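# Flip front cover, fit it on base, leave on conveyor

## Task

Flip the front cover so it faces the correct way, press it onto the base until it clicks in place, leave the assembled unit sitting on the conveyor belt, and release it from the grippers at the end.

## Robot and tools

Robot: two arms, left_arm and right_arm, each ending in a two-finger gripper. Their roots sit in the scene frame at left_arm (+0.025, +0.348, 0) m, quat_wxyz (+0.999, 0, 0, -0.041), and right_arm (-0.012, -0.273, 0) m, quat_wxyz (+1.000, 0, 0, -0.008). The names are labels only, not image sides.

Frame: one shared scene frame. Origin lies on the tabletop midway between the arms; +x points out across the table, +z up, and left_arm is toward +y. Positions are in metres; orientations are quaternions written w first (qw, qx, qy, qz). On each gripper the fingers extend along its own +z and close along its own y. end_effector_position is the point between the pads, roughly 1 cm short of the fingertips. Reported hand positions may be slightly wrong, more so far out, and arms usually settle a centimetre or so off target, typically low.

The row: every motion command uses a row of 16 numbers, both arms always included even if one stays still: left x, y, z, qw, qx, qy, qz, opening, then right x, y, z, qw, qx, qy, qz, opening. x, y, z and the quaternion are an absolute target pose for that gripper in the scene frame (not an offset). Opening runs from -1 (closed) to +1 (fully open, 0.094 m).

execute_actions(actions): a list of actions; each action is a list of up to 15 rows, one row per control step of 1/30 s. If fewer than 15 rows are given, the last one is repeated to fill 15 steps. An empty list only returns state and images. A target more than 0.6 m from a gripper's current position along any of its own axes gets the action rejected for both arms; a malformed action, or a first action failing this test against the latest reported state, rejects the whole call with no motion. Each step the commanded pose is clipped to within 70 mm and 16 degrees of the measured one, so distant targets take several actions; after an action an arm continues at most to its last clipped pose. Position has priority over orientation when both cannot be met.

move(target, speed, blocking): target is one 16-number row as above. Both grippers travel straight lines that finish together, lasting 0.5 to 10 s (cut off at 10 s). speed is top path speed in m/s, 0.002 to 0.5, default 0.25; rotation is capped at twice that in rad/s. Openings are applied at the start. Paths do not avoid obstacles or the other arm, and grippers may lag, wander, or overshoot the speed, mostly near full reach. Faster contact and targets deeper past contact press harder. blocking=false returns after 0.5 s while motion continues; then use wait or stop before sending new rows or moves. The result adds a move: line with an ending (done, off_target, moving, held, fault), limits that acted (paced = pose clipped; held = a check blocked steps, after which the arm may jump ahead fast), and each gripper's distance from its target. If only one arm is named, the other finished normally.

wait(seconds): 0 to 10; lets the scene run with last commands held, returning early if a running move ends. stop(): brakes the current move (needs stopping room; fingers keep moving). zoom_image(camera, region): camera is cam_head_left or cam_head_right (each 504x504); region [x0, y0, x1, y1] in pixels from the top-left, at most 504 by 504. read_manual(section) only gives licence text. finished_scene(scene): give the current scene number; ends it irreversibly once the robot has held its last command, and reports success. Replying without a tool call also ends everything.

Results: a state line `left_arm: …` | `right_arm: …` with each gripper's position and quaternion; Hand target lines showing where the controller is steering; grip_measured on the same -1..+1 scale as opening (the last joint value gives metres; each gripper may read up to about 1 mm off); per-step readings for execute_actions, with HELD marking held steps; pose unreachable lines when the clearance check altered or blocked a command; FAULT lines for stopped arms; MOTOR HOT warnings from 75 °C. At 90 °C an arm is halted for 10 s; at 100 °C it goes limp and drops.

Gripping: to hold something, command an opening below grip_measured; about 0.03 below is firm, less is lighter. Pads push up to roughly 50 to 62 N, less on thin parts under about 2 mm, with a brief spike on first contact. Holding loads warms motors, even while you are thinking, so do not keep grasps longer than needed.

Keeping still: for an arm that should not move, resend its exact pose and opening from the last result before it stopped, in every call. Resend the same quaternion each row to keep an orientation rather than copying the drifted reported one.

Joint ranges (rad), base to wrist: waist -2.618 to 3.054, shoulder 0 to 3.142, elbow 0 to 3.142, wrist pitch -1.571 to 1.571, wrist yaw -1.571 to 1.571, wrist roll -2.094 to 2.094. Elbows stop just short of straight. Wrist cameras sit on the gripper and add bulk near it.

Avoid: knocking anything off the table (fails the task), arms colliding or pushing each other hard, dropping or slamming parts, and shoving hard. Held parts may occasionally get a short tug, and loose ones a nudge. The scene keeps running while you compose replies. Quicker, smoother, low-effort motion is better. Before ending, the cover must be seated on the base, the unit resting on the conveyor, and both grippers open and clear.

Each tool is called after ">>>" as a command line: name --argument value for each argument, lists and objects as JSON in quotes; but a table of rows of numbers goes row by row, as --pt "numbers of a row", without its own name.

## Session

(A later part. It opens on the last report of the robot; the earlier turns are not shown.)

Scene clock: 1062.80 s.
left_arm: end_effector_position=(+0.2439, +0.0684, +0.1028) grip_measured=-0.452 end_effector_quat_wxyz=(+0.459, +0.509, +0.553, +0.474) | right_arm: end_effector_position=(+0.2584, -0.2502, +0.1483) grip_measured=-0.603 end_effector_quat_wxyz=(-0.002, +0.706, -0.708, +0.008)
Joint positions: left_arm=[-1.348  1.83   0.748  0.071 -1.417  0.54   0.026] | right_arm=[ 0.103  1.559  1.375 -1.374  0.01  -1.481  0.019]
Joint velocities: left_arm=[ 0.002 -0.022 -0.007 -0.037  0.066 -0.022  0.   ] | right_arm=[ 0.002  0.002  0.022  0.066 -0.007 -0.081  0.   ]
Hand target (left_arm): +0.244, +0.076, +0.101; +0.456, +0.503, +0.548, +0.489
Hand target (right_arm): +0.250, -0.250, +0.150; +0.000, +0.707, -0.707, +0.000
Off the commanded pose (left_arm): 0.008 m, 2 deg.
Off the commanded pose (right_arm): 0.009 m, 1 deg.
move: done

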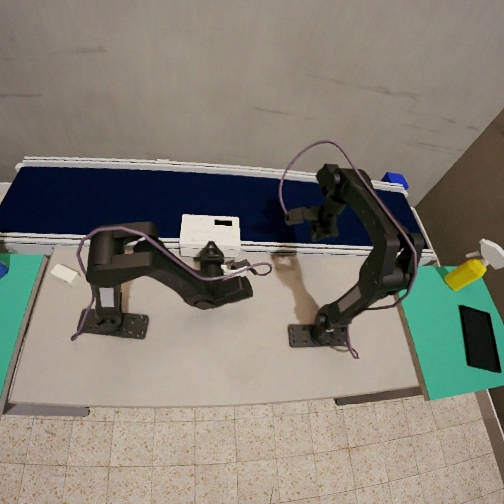

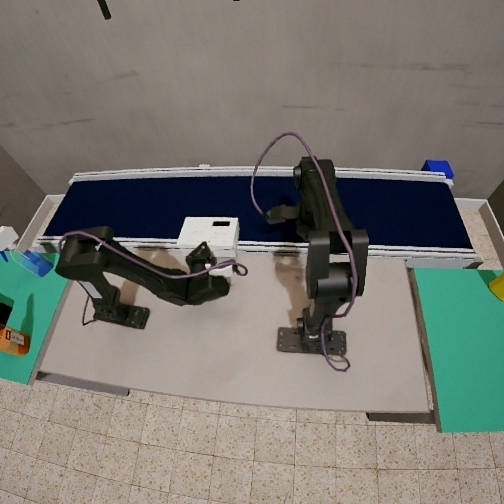

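>>> move --target '[0.244,0.0765,0.101,0.456,0.503,0.547,0.489,-0.45,0.30,0.03,0.14,0,0,1,0,0.3]' --speed 0.2

>>> move --target '[0.244,0.0765,0.101,0.456,0.503,0.547,0.489,-0.45,0.30,0.03,0.095,0,0,1,0,0.3]' --speed 0.02

>>> move --target '[0.21,0.072,0.103,0.49,0.54,0.51,0.458,-0.45,0.30,0.03,0.095,0,0,1,0,0.3]' --speed 0.03

>>> zoom_image --camera "cam_head_left" --region '[150, 180, 290, 280]'

Scene clock: 1074.30 s.
left_arm: end_effector_position=(+0.2439, +0.0684, +0.1030) grip_measured=-0.452 end_effector_quat_wxyz=(+0.459, +0.508, +0.553, +0.474) | right_arm: end_effector_position=(+0.3021, +0.0262, +0.1385) grip_measured=+0.297 end_effector_quat_wxyz=(+0.011, -0.002, +1.000, +0.008)
Joint positions: left_arm=[-1.348  1.83   0.748  0.072 -1.418  0.54   0.026] | right_arm=[ 0.775  2.237  2.24  -1.548  0.003  0.755  0.061]
Joint velocities: left_arm=[ 0.002 -0.002  0.007  0.081  0.007 -0.051 -0.001] | right_arm=[-0.007 -0.002  0.007 -0.007  0.051 -0.066 -0.001]
Hand target (left_arm): +0.244, +0.076, +0.101; +0.456, +0.503, +0.548, +0.489
Hand target (right_arm): +0.302, +0.029, +0.139; +0.010, -0.000, +1.000, +0.007
Off the commanded pose (left_arm): 0.008 m, 2 deg.
Off the commanded pose (right_arm): 0.005 m, 2 deg.
joint sent to its limit (right arm) — the command would take joint 4 (wrist pitch) past its lower limit, so that joint was sent only as far as its limit.
move: done

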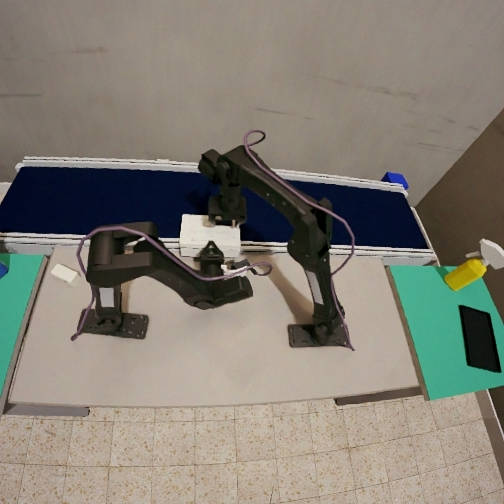

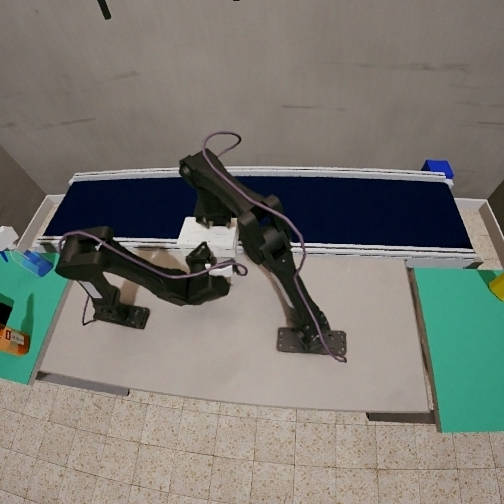

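Scene clock: 1076.70 s.
left_arm: end_effector_position=(+0.2439, +0.0683, +0.1028) grip_measured=-0.451 end_effector_quat_wxyz=(+0.459, +0.509, +0.553, +0.474) | right_arm: end_effector_position=(+0.3016, +0.0268, +0.1101) grip_measured=+0.297 end_effector_quat_wxyz=(+0.004, -0.001, +1.000, +0.005)
Joint positions: left_arm=[-1.348  1.83   0.748  0.072 -1.417  0.54   0.026] | right_arm=[ 0.775  2.226  2.108 -1.44  -0.001  0.759  0.061]
Joint velocities: left_arm=[ 0.007  0.002 -0.007  0.022 -0.037  0.095  0.   ] | right_arm=[-0.012  0.002  0.002  0.007 -0.081  0.051 -0.   ]
Hand target (left_arm): +0.244, +0.076, +0.101; +0.456, +0.503, +0.548, +0.489
Hand target (right_arm): +0.299, +0.029, +0.095; -0.001, -0.000, +1.000, -0.001
Off the commanded pose (left_arm): 0.008 m, 2 deg.
Off the commanded pose (right_arm): 0.016 m, 1 deg.
move: off_target (right_arm)

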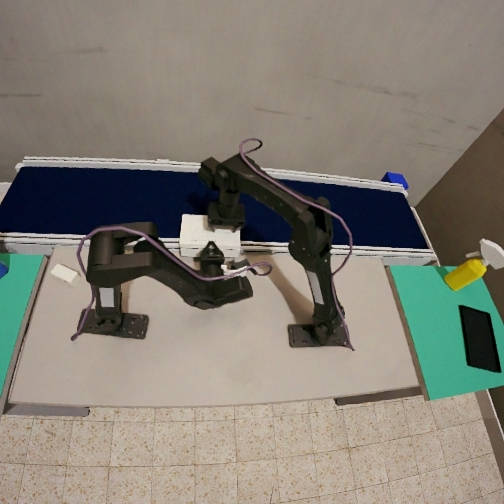

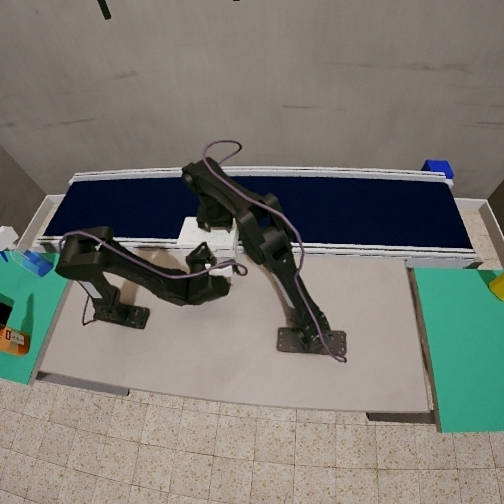

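Scene clock: 1079.07 s.
left_arm: end_effector_position=(+0.2117, +0.0670, +0.0973) grip_measured=-0.451 end_effector_quat_wxyz=(+0.483, +0.547, +0.510, +0.455) | right_arm: end_effector_position=(+0.3031, +0.0291, +0.1096) grip_measured=+0.297 end_effector_quat_wxyz=(+0.007, +0.001, +1.000, +0.010)
Joint positions: left_arm=[-1.456  1.786  0.608  0.288 -1.417  0.69   0.026] | right_arm=[ 0.775  2.226  2.104 -1.426 -0.004  0.761  0.061]
Joint velocities: left_arm=[-0.027  0.002  0.007 -0.022 -0.022  0.051 -0.001] | right_arm=[ 0.007  0.002 -0.007 -0.022  0.037 -0.051 -0.001]
Hand target (left_arm): +0.210, +0.072, +0.103; +0.489, +0.539, +0.510, +0.459
Hand target (right_arm): +0.300, +0.030, +0.095; -0.000, +0.000, +1.000, -0.000
Off the commanded pose (left_arm): 0.008 m, 1 deg.
Off the commanded pose (right_arm): 0.015 m, 1 deg.
move: off_target (right_arm)

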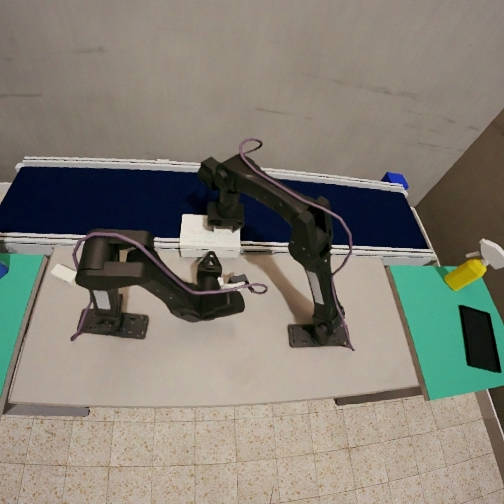

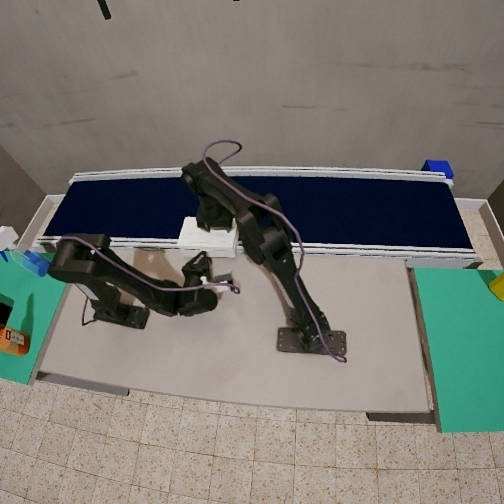

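Region (150, 180, 290, 280) of cam_head_left's 504x504 image, scaled by 3.600, with more detail than that image has; it fills the top 360 rows of this view, and the rest is white.

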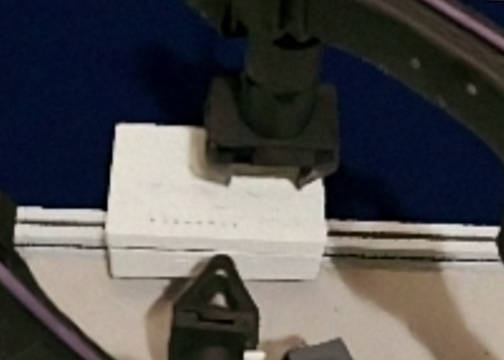

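>>> move --target '[0.19,0.1,0.103,0.49,0.54,0.51,0.458,-0.45,0.30,0.03,0.14,0,0,1,0,0.3]' --speed 0.05

>>> move --target '[0.19,0.2,0.11,0.612,0.612,0.354,0.354,-0.45,0.28,-0.2,0.14,0,0,1,0,0.3]' --speed 0.2

>>> zoom_image --camera "cam_head_left" --region '[170, 205, 250, 265]'

>>> zoom_image --camera "cam_head_right" --region '[170, 205, 250, 265]'

Scene clock: 1086.67 s.
left_arm: end_effector_position=(+0.1919, +0.1036, +0.0996) grip_measured=-0.451 end_effector_quat_wxyz=(+0.486, +0.547, +0.508, +0.454) | right_arm: end_effector_position=(+0.3007, +0.0268, +0.1367) grip_measured=+0.297 end_effector_quat_wxyz=(+0.006, +0.001, +1.000, +0.008)
Joint positions: left_arm=[-1.536  1.699  0.597 -0.266 -1.453  0.207  0.026] | right_arm=[ 0.775  2.239  2.237 -1.548 -0.004  0.762  0.061]
Joint velocities: left_arm=[ 0.002  0.007  0.071 -0.242 -0.007 -0.242 -0.   ] | right_arm=[-0.007 -0.017  0.007 -0.022 -0.022  0.037 -0.001]
Hand target (left_arm): +0.190, +0.099, +0.104; +0.493, +0.542, +0.506, +0.455
Hand target (right_arm): +0.300, +0.030, +0.140; +0.009, -0.000, +1.000, +0.008
Off the commanded pose (left_arm): 0.005 m, 1 deg.
Off the commanded pose (right_arm): 0.005 m, 1 deg.
joint sent to its limit (right arm) — the command would take joint 4 (wrist pitch) past its lower limit, so that joint was sent only as far as its limit.
move: done

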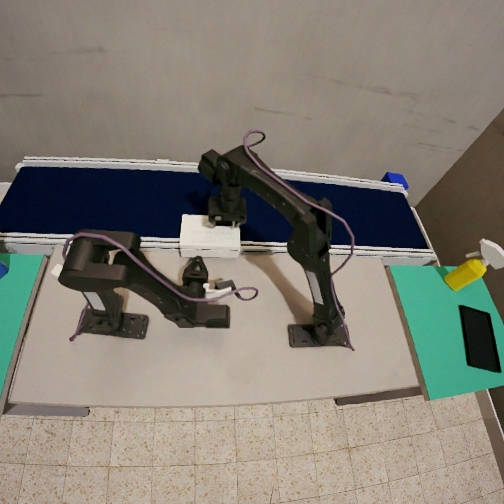

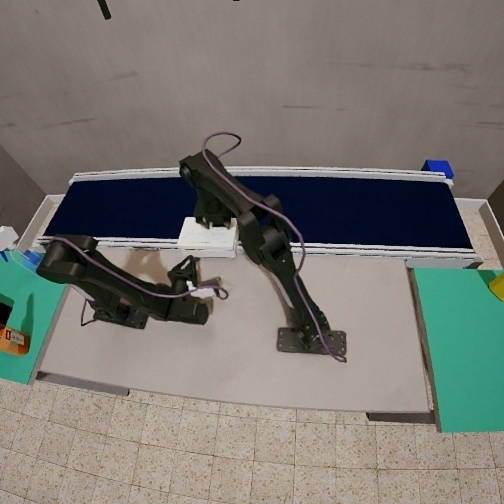

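Scene clock: 1088.93 s.
left_arm: end_effector_position=(+0.1896, +0.1986, +0.1208) grip_measured=-0.451 end_effector_quat_wxyz=(+0.534, +0.633, +0.440, +0.348) | right_arm: end_effector_position=(+0.2792, -0.1990, +0.1377) grip_measured=+0.297 end_effector_quat_wxyz=(-0.011, +0.003, +1.000, -0.001)
Joint positions: left_arm=[-1.475  0.306  0.015 -0.165 -1.131  1.123  0.026] | right_arm=[ 0.259  1.702  1.485 -1.376 -0.003  0.249  0.061]
Joint velocities: left_arm=[-0.002 -0.002  0.012  0.007 -0.11  -0.007 -0.001] | right_arm=[-0.007 -0.002  0.012 -0.037  0.022 -0.037 -0.001]
Hand target (left_arm): +0.190, +0.199, +0.121; +0.534, +0.633, +0.440, +0.348
Hand target (right_arm): +0.278, -0.200, +0.140; -0.000, +0.000, +1.000, +0.002
Off the commanded pose (left_arm): 0.011 m, 14 deg.
Off the commanded pose (right_arm): 0.003 m, 1 deg.
move: held (left_arm); limits=paced,held; held on 4 of 68 steps (left_arm), including the last (left_arm)
pose unreachable (left arm): on one or more control steps of this call, first in action 0 (counted from 0), this arm could not follow its commanded pose, so it was not sent that pose on those steps. On the call's last step it was still not sent that pose. It may still have moved: this result reports where it is.
cause: the commanded pose would bring two parts of the arm too close to each other (its upper arm (the part past joint 2) and its wrist (the part past joint 5), with joints 3 (elbow) to 5 (wrist yaw) between them).

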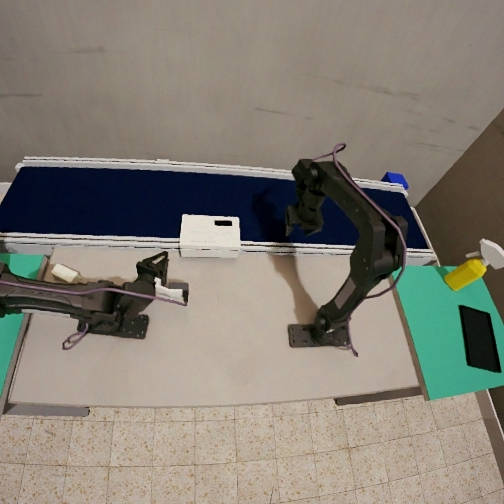

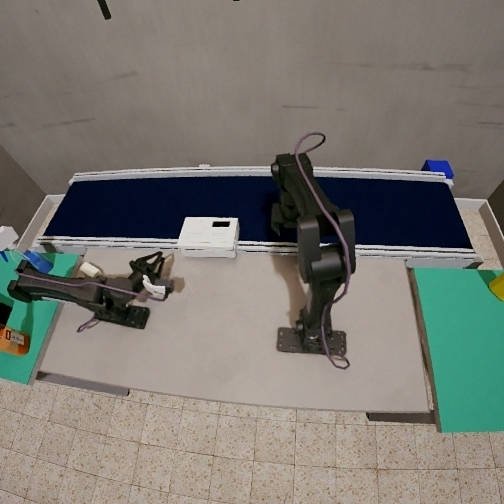

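Region (170, 205, 250, 265) of cam_head_left's 504x504 image, scaled by 6.300, with more detail than that image has; it fills the top 378 rows of this view, and the rest is white.

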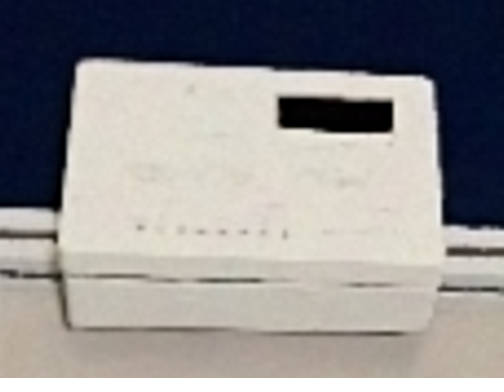

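Region (170, 205, 250, 265) of cam_head_right's 504x504 image, scaled by 6.300, with more detail than that image has; it fills the top 378 rows of this view, and the rest is white.

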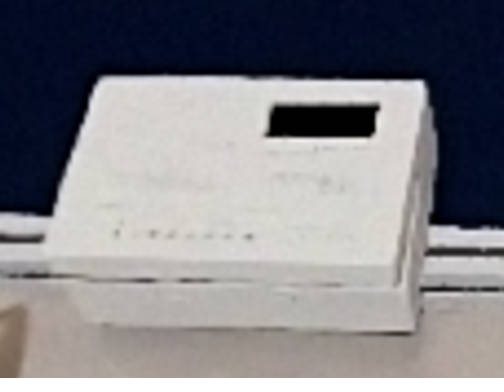

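>>> move --target '[0.19,0.199,0.121,0.534,0.633,0.44,0.348,-0.45,0.205,0.03,0.13,0,0,1,0,0.6]' --speed 0.2

>>> move --target '[0.19,0.199,0.121,0.534,0.633,0.44,0.348,-0.45,0.205,0.03,0.094,0,0,1,0,0.6]' --speed 0.05

>>> move --target '[0.19,0.199,0.121,0.534,0.633,0.44,0.348,-0.45,0.230,0.03,0.097,0,0,1,0,0.6]' --speed 0.01

>>> zoom_image --camera "cam_head_left" --region '[170, 205, 250, 265]'

Scene clock: 1097.93 s.
left_arm: end_effector_position=(+0.1896, +0.1986, +0.1208) grip_measured=-0.451 end_effector_quat_wxyz=(+0.534, +0.633, +0.440, +0.348) | right_arm: end_effector_position=(+0.2029, +0.0290, +0.1269) grip_measured=+0.597 end_effector_quat_wxyz=(-0.004, -0.006, +1.000, +0.001)
Joint positions: left_arm=[-1.475  0.306  0.015 -0.165 -1.131  1.123  0.026] | right_arm=[ 0.961  1.959  1.768 -1.382 -0.008  0.934  0.075]
Joint velocities: left_arm=[ 0.002 -0.012 -0.022  0.037  0.007 -0.022 -0.001] | right_arm=[ 0.017 -0.002 -0.017  0.066 -0.051  0.037 -0.001]
Hand target (left_arm): +0.190, +0.199, +0.121; +0.534, +0.633, +0.440, +0.348
Hand target (right_arm): +0.207, +0.030, +0.130; +0.000, -0.000, +1.000, -0.003
Off the commanded pose (left_arm): 0.001 m, 0 deg.
Off the commanded pose (right_arm): 0.004 m, 1 deg.
move: done

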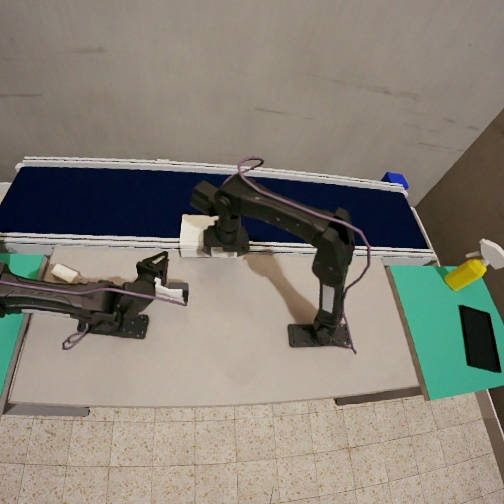

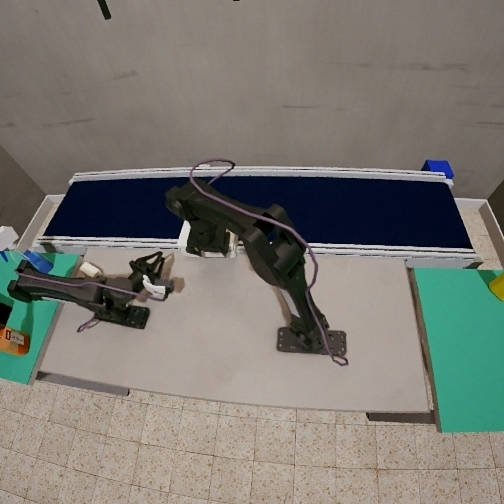

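Scene clock: 1099.07 s.
left_arm: end_effector_position=(+0.1896, +0.1986, +0.1208) grip_measured=-0.451 end_effector_quat_wxyz=(+0.534, +0.633, +0.440, +0.348) | right_arm: end_effector_position=(+0.2048, +0.0318, +0.1011) grip_measured=+0.597 end_effector_quat_wxyz=(+0.000, -0.003, +1.000, +0.007)
Joint positions: left_arm=[-1.475  0.306  0.015 -0.165 -1.131  1.123  0.026] | right_arm=[ 0.961  1.959  1.665 -1.266 -0.008  0.939  0.075]
Joint velocities: left_arm=[ 0.007 -0.007 -0.012  0.007  0.037  0.022  0.   ] | right_arm=[-0.002 -0.002 -0.017 -0.022  0.037 -0.066  0.   ]
Hand target (left_arm): +0.190, +0.199, +0.121; +0.534, +0.633, +0.440, +0.348
Hand target (right_arm): +0.205, +0.030, +0.094; -0.000, +0.000, +1.000, +0.000
Off the commanded pose (left_arm): 0.001 m, 0 deg.
Off the commanded pose (right_arm): 0.007 m, 1 deg.
move: done

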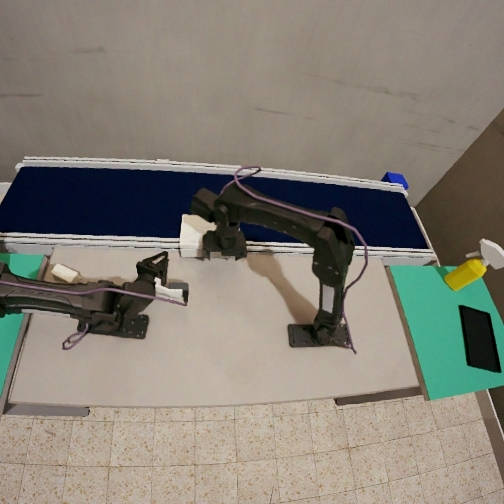

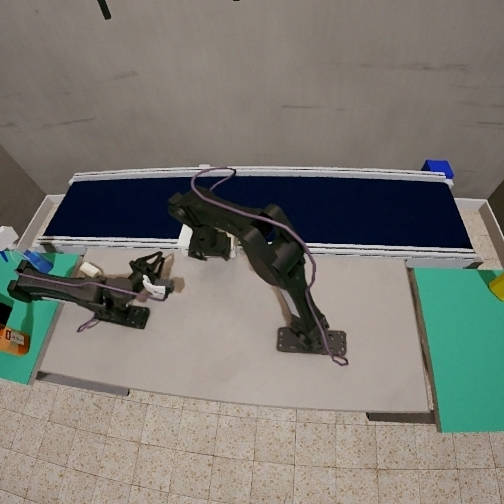

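Scene clock: 1101.83 s.
left_arm: end_effector_position=(+0.1896, +0.1986, +0.1208) grip_measured=-0.451 end_effector_quat_wxyz=(+0.534, +0.633, +0.440, +0.348) | right_arm: end_effector_position=(+0.2243, +0.0297, +0.0953) grip_measured=+0.597 end_effector_quat_wxyz=(-0.002, -0.000, +1.000, +0.004)
Joint positions: left_arm=[-1.475  0.306  0.015 -0.165 -1.131  1.123  0.026] | right_arm=[ 0.916  2.007  1.712 -1.271 -0.008  0.901  0.075]
Joint velocities: left_arm=[ 0.002 -0.007  0.017 -0.007 -0.022 -0.007 -0.001] | right_arm=[ 0.012  0.007  0.027 -0.037 -0.007 -0.037  0.001]
Hand target (left_arm): +0.190, +0.199, +0.121; +0.534, +0.633, +0.440, +0.348
Hand target (right_arm): +0.230, +0.030, +0.097; +0.000, +0.000, +1.000, +0.000
Off the commanded pose (left_arm): 0.001 m, 0 deg.
Off the commanded pose (right_arm): 0.006 m, 1 deg.
move: done

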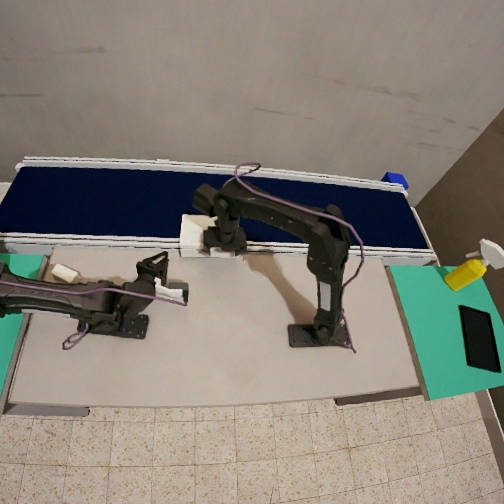

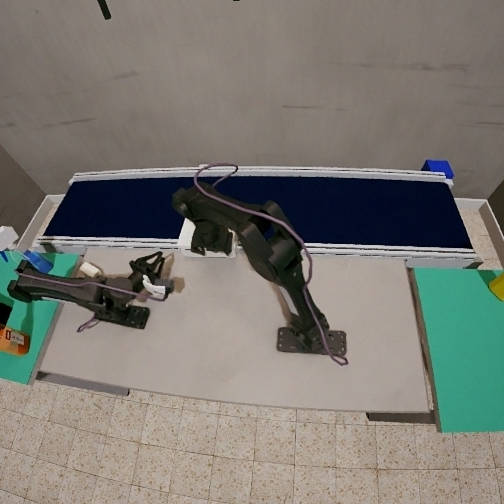

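Region (170, 205, 250, 265) of cam_head_left's 504x504 image, scaled by 6.300, with more detail than that image has; it fills the top 378 rows of this view, and the rest is white.

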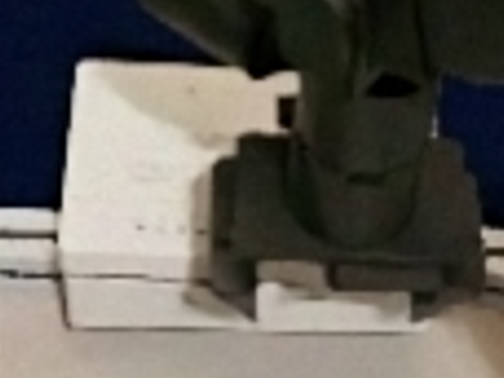

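>>> move --target '[0.19,0.199,0.121,0.534,0.633,0.44,0.348,-0.45,0.2345,0.03,0.098,0,0,1,0,0.6]' --speed 0.01

>>> move --target '[0.19,0.199,0.121,0.534,0.633,0.44,0.348,-0.45,0.15,-0.12,0.11,0,0,1,0,0.6]' --speed 0.15

>>> zoom_image --camera "cam_head_left" --region '[170, 205, 250, 265]'

>>> zoom_image --camera "cam_head_right" --region '[170, 205, 250, 265]'

Scene clock: 1110.53 s.
left_arm: end_effector_position=(+0.1896, +0.1986, +0.1208) grip_measured=-0.451 end_effector_quat_wxyz=(+0.534, +0.633, +0.440, +0.348) | right_arm: end_effector_position=(+0.2280, +0.0297, +0.0972) grip_measured=+0.597 end_effector_quat_wxyz=(-0.002, -0.000, +1.000, +0.004)
Joint positions: left_arm=[-1.475  0.306  0.015 -0.165 -1.131  1.123  0.026] | right_arm=[ 0.909  2.017  1.733 -1.283 -0.008  0.893  0.075]
Joint velocities: left_arm=[-0.007 -0.017 -0.017  0.007  0.022  0.051  0.   ] | right_arm=[-0.007  0.002  0.002 -0.022  0.007 -0.037 -0.   ]
Hand target (left_arm): +0.190, +0.199, +0.121; +0.534, +0.633, +0.440, +0.348
Hand target (right_arm): +0.234, +0.030, +0.098; +0.000, +0.000, +1.000, +0.001
Off the commanded pose (left_arm): 0.001 m, 0 deg.
Off the commanded pose (right_arm): 0.007 m, 1 deg.
move: done

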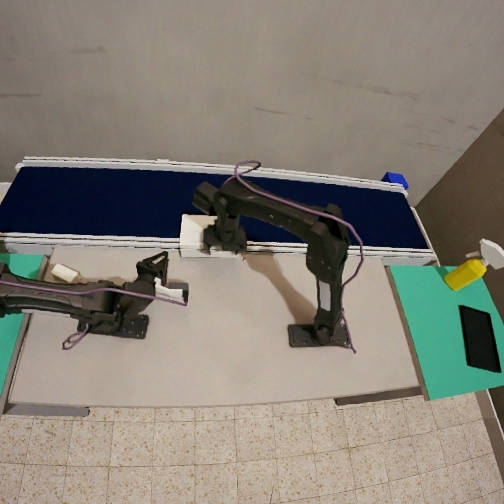

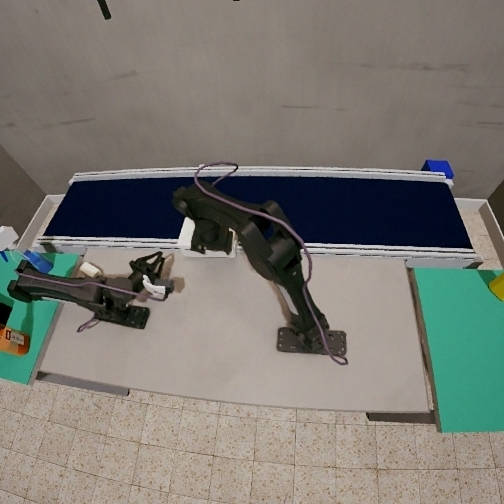

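Scene clock: 1112.07 s.
left_arm: end_effector_position=(+0.1896, +0.1986, +0.1208) grip_measured=-0.451 end_effector_quat_wxyz=(+0.534, +0.633, +0.440, +0.348) | right_arm: end_effector_position=(+0.1521, -0.1112, +0.1108) grip_measured=+0.597 end_effector_quat_wxyz=(-0.001, +0.001, +1.000, +0.006)
Joint positions: left_arm=[-1.475  0.306  0.015 -0.165 -1.131  1.123  0.026] | right_arm=[ 0.781  1.411  1.091 -1.245 -0.009  0.768  0.075]
Joint velocities: left_arm=[-0.002 -0.002 -0.007 -0.007 -0.051  0.066 -0.001] | right_arm=[-0.012 -0.002 -0.002 -0.051  0.066 -0.037  0.   ]
Hand target (left_arm): +0.190, +0.199, +0.121; +0.534, +0.633, +0.440, +0.348
Hand target (right_arm): +0.149, -0.119, +0.110; -0.000, -0.000, +1.000, +0.001
Off the commanded pose (left_arm): 0.001 m, 0 deg.
Off the commanded pose (right_arm): 0.009 m, 1 deg.
move: done

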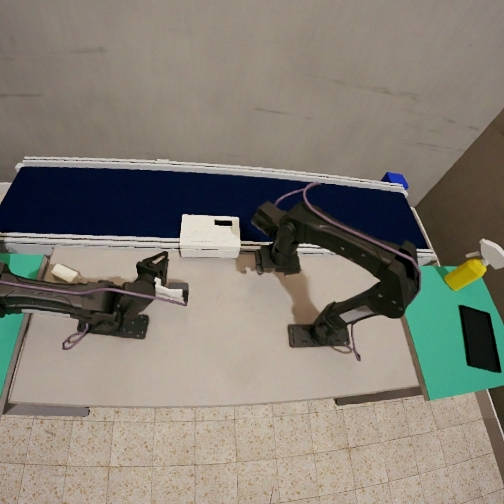

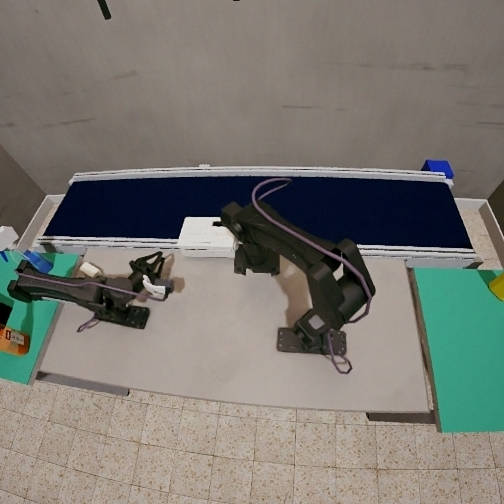

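Region (170, 205, 250, 265) of cam_head_left's 504x504 image, scaled by 6.300, with more detail than that image has; it fills the top 378 rows of this view, and the rest is white.

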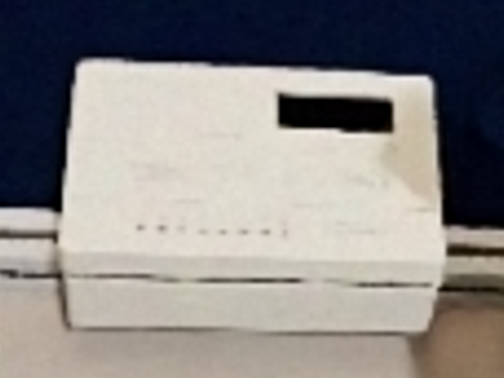

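Region (170, 205, 250, 265) of cam_head_right's 504x504 image, scaled by 6.300, with more detail than that image has; it fills the top 378 rows of this view, and the rest is white.

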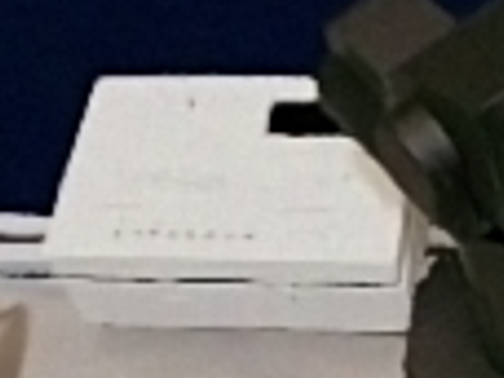

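>>> move --target '[0.19,0.199,0.121,0.534,0.633,0.44,0.348,-0.45,0.21,0.06,0.10,0,0,1,0,1]' --speed 0.15

>>> move --target '[0.19,0.199,0.121,0.534,0.633,0.44,0.348,-0.45,0.238,0.06,0.099,0,0,1,0,1]' --speed 0.01

>>> move --target '[0.19,0.199,0.121,0.534,0.633,0.44,0.348,-0.45,0.14,-0.17,0.11,0,0,1,0,0.6]' --speed 0.15

>>> zoom_image --camera "cam_head_left" --region '[170, 205, 250, 265]'

>>> zoom_image --camera "cam_head_right" --region '[170, 205, 250, 265]'

Scene clock: 1123.33 s.
left_arm: end_effector_position=(+0.1896, +0.1986, +0.1208) grip_measured=-0.451 end_effector_quat_wxyz=(+0.534, +0.633, +0.440, +0.348) | right_arm: end_effector_position=(+0.2101, +0.0569, +0.0969) grip_measured=+1.000 end_effector_quat_wxyz=(-0.003, -0.001, +1.000, +0.004)
Joint positions: left_arm=[-1.475  0.306  0.015 -0.165 -1.131  1.123  0.026] | right_arm=[ 0.986  2.067  1.805 -1.307 -0.01   0.969  0.094]
Joint velocities: left_arm=[ 0.002  0.012 -0.002  0.051  0.066  0.081  0.001] | right_arm=[ 0.017 -0.002  0.017 -0.022  0.022  0.051  0.   ]
Hand target (left_arm): +0.190, +0.199, +0.121; +0.534, +0.633, +0.440, +0.348
Hand target (right_arm): +0.212, +0.059, +0.099; +0.001, -0.000, +1.000, -0.001
Off the commanded pose (left_arm): 0.001 m, 0 deg.
Off the commanded pose (right_arm): 0.004 m, 1 deg.
move: done

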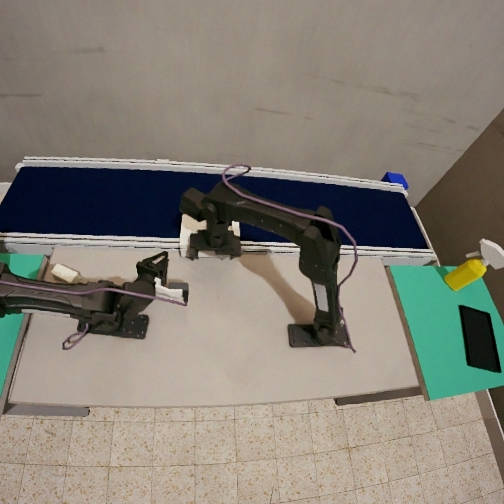

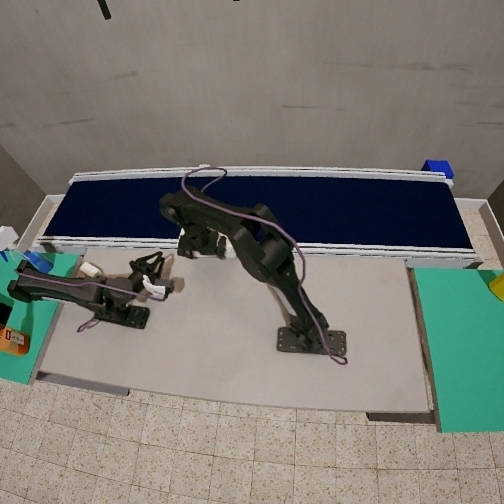

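Scene clock: 1126.37 s.
left_arm: end_effector_position=(+0.1896, +0.1986, +0.1208) grip_measured=-0.451 end_effector_quat_wxyz=(+0.534, +0.633, +0.440, +0.348) | right_arm: end_effector_position=(+0.2304, +0.0592, +0.0989) grip_measured=+1.000 end_effector_quat_wxyz=(-0.004, +0.000, +1.000, +0.003)
Joint positions: left_arm=[-1.475  0.306  0.015 -0.165 -1.131  1.123  0.026] | right_arm=[ 0.948  2.129  1.908 -1.351 -0.01   0.934  0.094]
Joint velocities: left_arm=[ 0.002  0.002 -0.017 -0.007 -0.051 -0.007 -0.001] | right_arm=[ 0.012 -0.002 -0.012 -0.007 -0.037 -0.022  0.   ]
Hand target (left_arm): +0.190, +0.199, +0.121; +0.534, +0.633, +0.440, +0.348
Hand target (right_arm): +0.238, +0.060, +0.099; +0.000, +0.000, +1.000, +0.001
Off the commanded pose (left_arm): 0.001 m, 0 deg.
Off the commanded pose (right_arm): 0.008 m, 1 deg.
move: done

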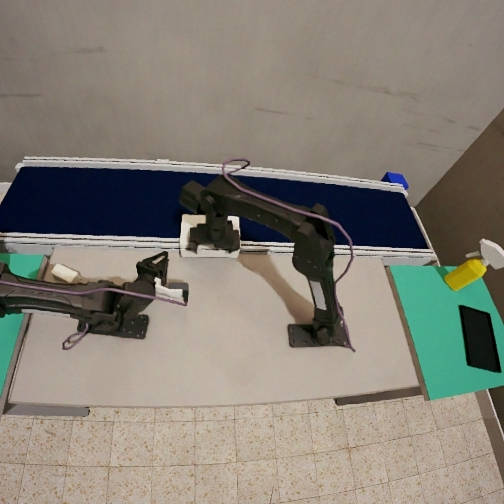

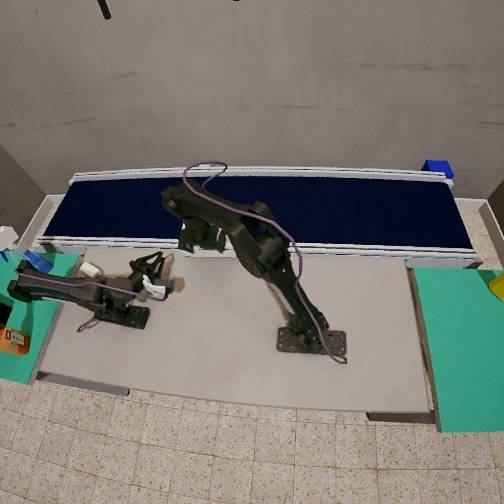

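Scene clock: 1128.57 s.
left_arm: end_effector_position=(+0.1896, +0.1986, +0.1208) grip_measured=-0.451 end_effector_quat_wxyz=(+0.534, +0.633, +0.440, +0.348) | right_arm: end_effector_position=(+0.1439, -0.1612, +0.1114) grip_measured=+0.603 end_effector_quat_wxyz=(+0.002, +0.000, +1.000, +0.007)
Joint positions: left_arm=[-1.475  0.306  0.015 -0.165 -1.131  1.123  0.026] | right_arm=[ 0.623  1.253  0.975 -1.281 -0.009  0.609  0.075]
Joint velocities: left_arm=[-0.022  0.007 -0.027 -0.007  0.007  0.007 -0.   ] | right_arm=[-0.017 -0.002 -0.007 -0.022 -0.125  0.051 -0.001]
Hand target (left_arm): +0.190, +0.199, +0.121; +0.534, +0.633, +0.440, +0.348
Hand target (right_arm): +0.138, -0.169, +0.110; -0.000, -0.000, +1.000, +0.001
Off the commanded pose (left_arm): 0.001 m, 0 deg.
Off the commanded pose (right_arm): 0.010 m, 1 deg.
move: done

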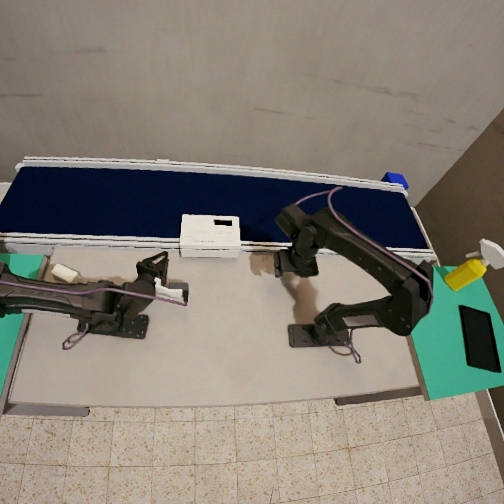

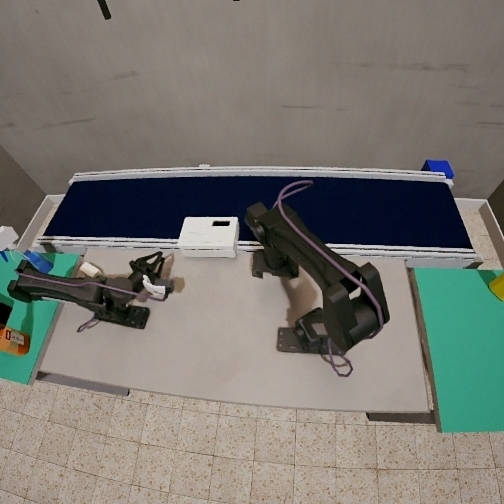

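Region (170, 205, 250, 265) of cam_head_left's 504x504 image, scaled by 6.300, with more detail than that image has; it fills the top 378 rows of this view, and the rest is white.

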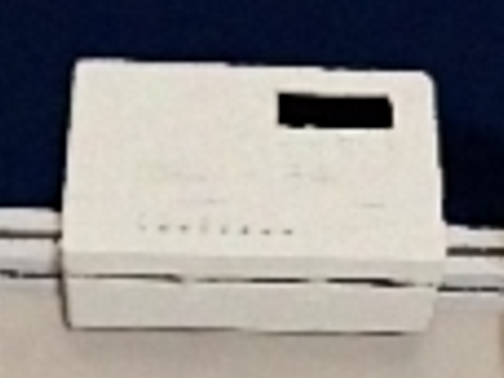

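Region (170, 205, 250, 265) of cam_head_right's 504x504 image, scaled by 6.300, with more detail than that image has; it fills the top 378 rows of this view, and the rest is white.

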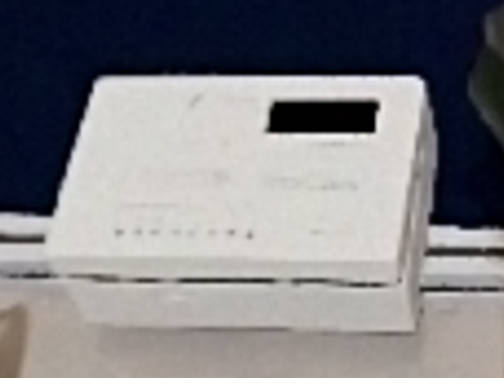

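>>> move --target '[0.20,0.09,0.075,0.579,0.579,0.406,0.406,0.7,0.14,-0.17,0.11,0,0,1,0,0.6]' --speed 0.08

Scene clock: 1143.30 s.
left_arm: end_effector_position=(+0.1980, +0.0931, +0.0726) grip_measured=+0.698 end_effector_quat_wxyz=(+0.548, +0.604, +0.425, +0.393) | right_arm: end_effector_position=(+0.1449, -0.1626, +0.1114) grip_measured=+0.603 end_effector_quat_wxyz=(+0.002, -0.001, +1.000, +0.007)
Joint positions: left_arm=[-1.468  2.001  0.183  1.563 -1.205  1.342  0.08 ] | right_arm=[ 0.614  1.253  0.975 -1.281 -0.009  0.597  0.075]
Joint velocities: left_arm=[-0.007 -0.012  0.017  0.007  0.022 -0.037 -0.001] | right_arm=[-0.007  0.012 -0.002  0.051  0.037 -0.095 -0.001]
Hand target (left_arm): +0.201, +0.091, +0.073; +0.549, +0.596, +0.431, +0.397
Hand target (right_arm): +0.140, -0.170, +0.110; -0.000, +0.000, +1.000, +0.000
Off the commanded pose (left_arm): 0.004 m, 5 deg.
Off the commanded pose (right_arm): 0.009 m, 1 deg.
joint sent to its limit (left arm) — the command would take joint 4 (wrist pitch) past its upper limit, so that joint was sent only as far as its limit.
move: off_target (left_arm)

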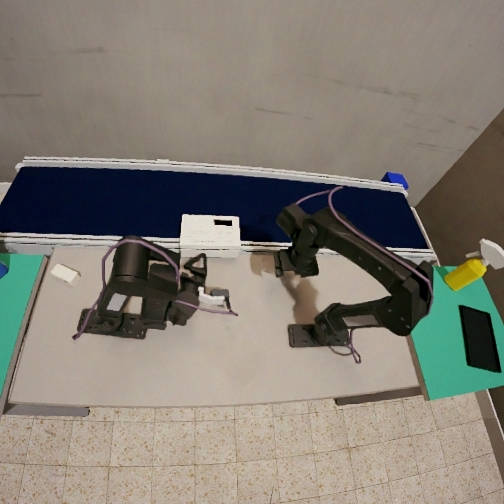

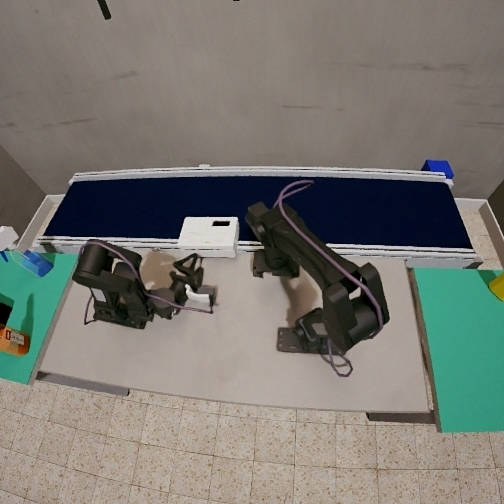

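Using a straighter yaw at the end to stay level.

>>> move --target '[0.265,0.065,0.073,0.52,0.52,0.479,0.479,0.7,0.14,-0.17,0.11,0,0,1,0,0.6]' --speed 0.03

>>> move --target '[0.265,0.065,0.071,0.52,0.52,0.479,0.479,0.0,0.14,-0.17,0.11,0,0,1,0,0.6]' --speed 0.03

>>> zoom_image --camera "cam_head_right" --region '[170, 205, 250, 265]'

Scene clock: 1153.93 s.
left_arm: end_effector_position=(+0.2615, +0.0665, +0.0737) grip_measured=+0.699 end_effector_quat_wxyz=(+0.514, +0.534, +0.482, +0.468) | right_arm: end_effector_position=(+0.1449, -0.1626, +0.1114) grip_measured=+0.603 end_effector_quat_wxyz=(+0.002, -0.001, +1.000, +0.007)
Joint positions: left_arm=[-1.273  2.163  0.484  1.569 -1.256  1.469  0.08 ] | right_arm=[ 0.614  1.253  0.975 -1.281 -0.009  0.597  0.075]
Joint velocities: left_arm=[-0.017 -0.012 -0.012 -0.037  0.007  0.022  0.   ] | right_arm=[-0.002 -0.017 -0.002  0.007 -0.037  0.022 -0.   ]
Hand target (left_arm): +0.265, +0.066, +0.072; +0.511, +0.527, +0.488, +0.473
Hand target (right_arm): +0.140, -0.170, +0.110; -0.000, +0.000, +1.000, -0.000
Off the commanded pose (left_arm): 0.004 m, 2 deg.
Off the commanded pose (right_arm): 0.009 m, 1 deg.
joint sent to its limit (left arm) — the command would take joint 4 (wrist pitch) past its upper limit, so that joint was sent only as far as its limit.
move: done

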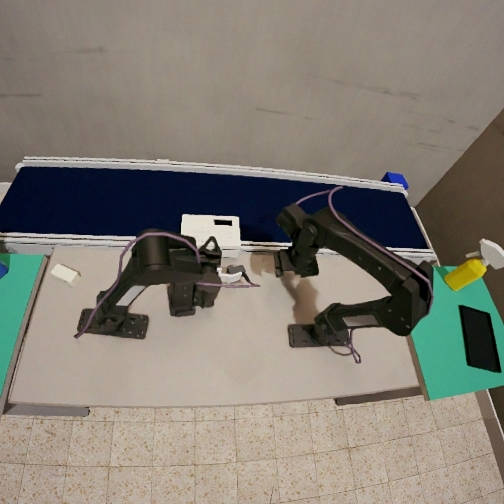

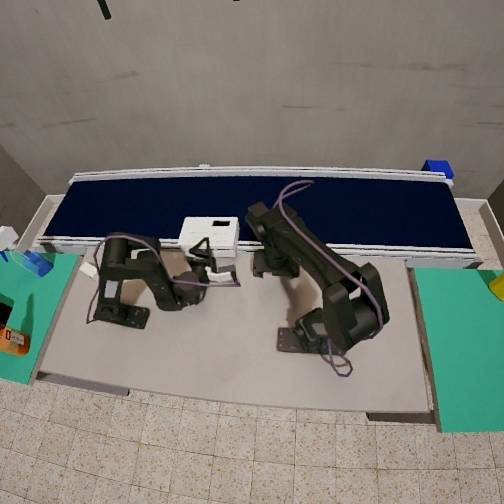

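Scene clock: 1154.80 s.
left_arm: end_effector_position=(+0.2614, +0.0666, +0.0716) grip_measured=+0.299 end_effector_quat_wxyz=(+0.511, +0.537, +0.480, +0.469) | right_arm: end_effector_position=(+0.1449, -0.1626, +0.1114) grip_measured=+0.603 end_effector_quat_wxyz=(+0.002, -0.001, +1.000, +0.007)
Joint positions: left_arm=[-1.273  2.168  0.484  1.565 -1.255  1.469  0.061] | right_arm=[ 0.614  1.253  0.975 -1.281 -0.009  0.597  0.075]
Joint velocities: left_arm=[ 0.002  0.012  0.002 -0.022 -0.037 -0.007  0.   ] | right_arm=[-0.002  0.002 -0.002 -0.081 -0.007 -0.066  0.001]
Hand target (left_arm): +0.265, +0.065, +0.071; +0.511, +0.527, +0.488, +0.473
Hand target (right_arm): +0.140, -0.170, +0.110; -0.000, +0.000, +1.000, -0.000
Off the commanded pose (left_arm): 0.004 m, 2 deg.
Off the commanded pose (right_arm): 0.009 m, 1 deg.
joint sent to its limit (left arm) — the command would take joint 4 (wrist pitch) past its upper limit, so that joint was sent only as far as its limit.
move: done

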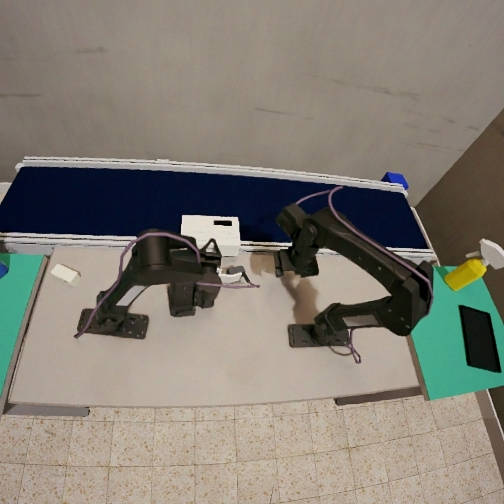

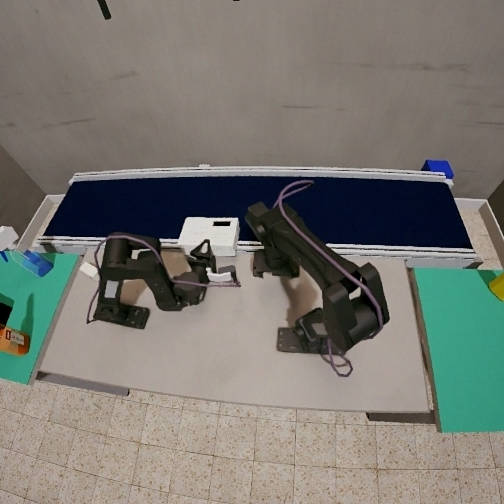

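Region (170, 205, 250, 265) of cam_head_right's 504x504 image, scaled by 6.300, with more detail than that image has; it fills the top 378 rows of this view, and the rest is white.

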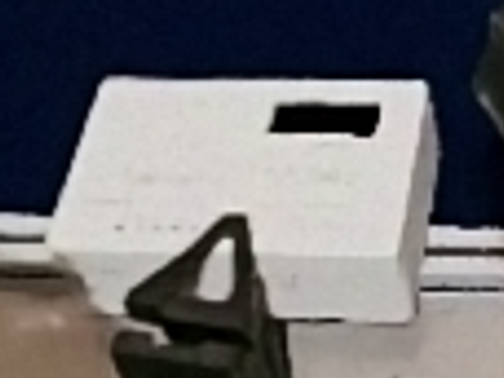

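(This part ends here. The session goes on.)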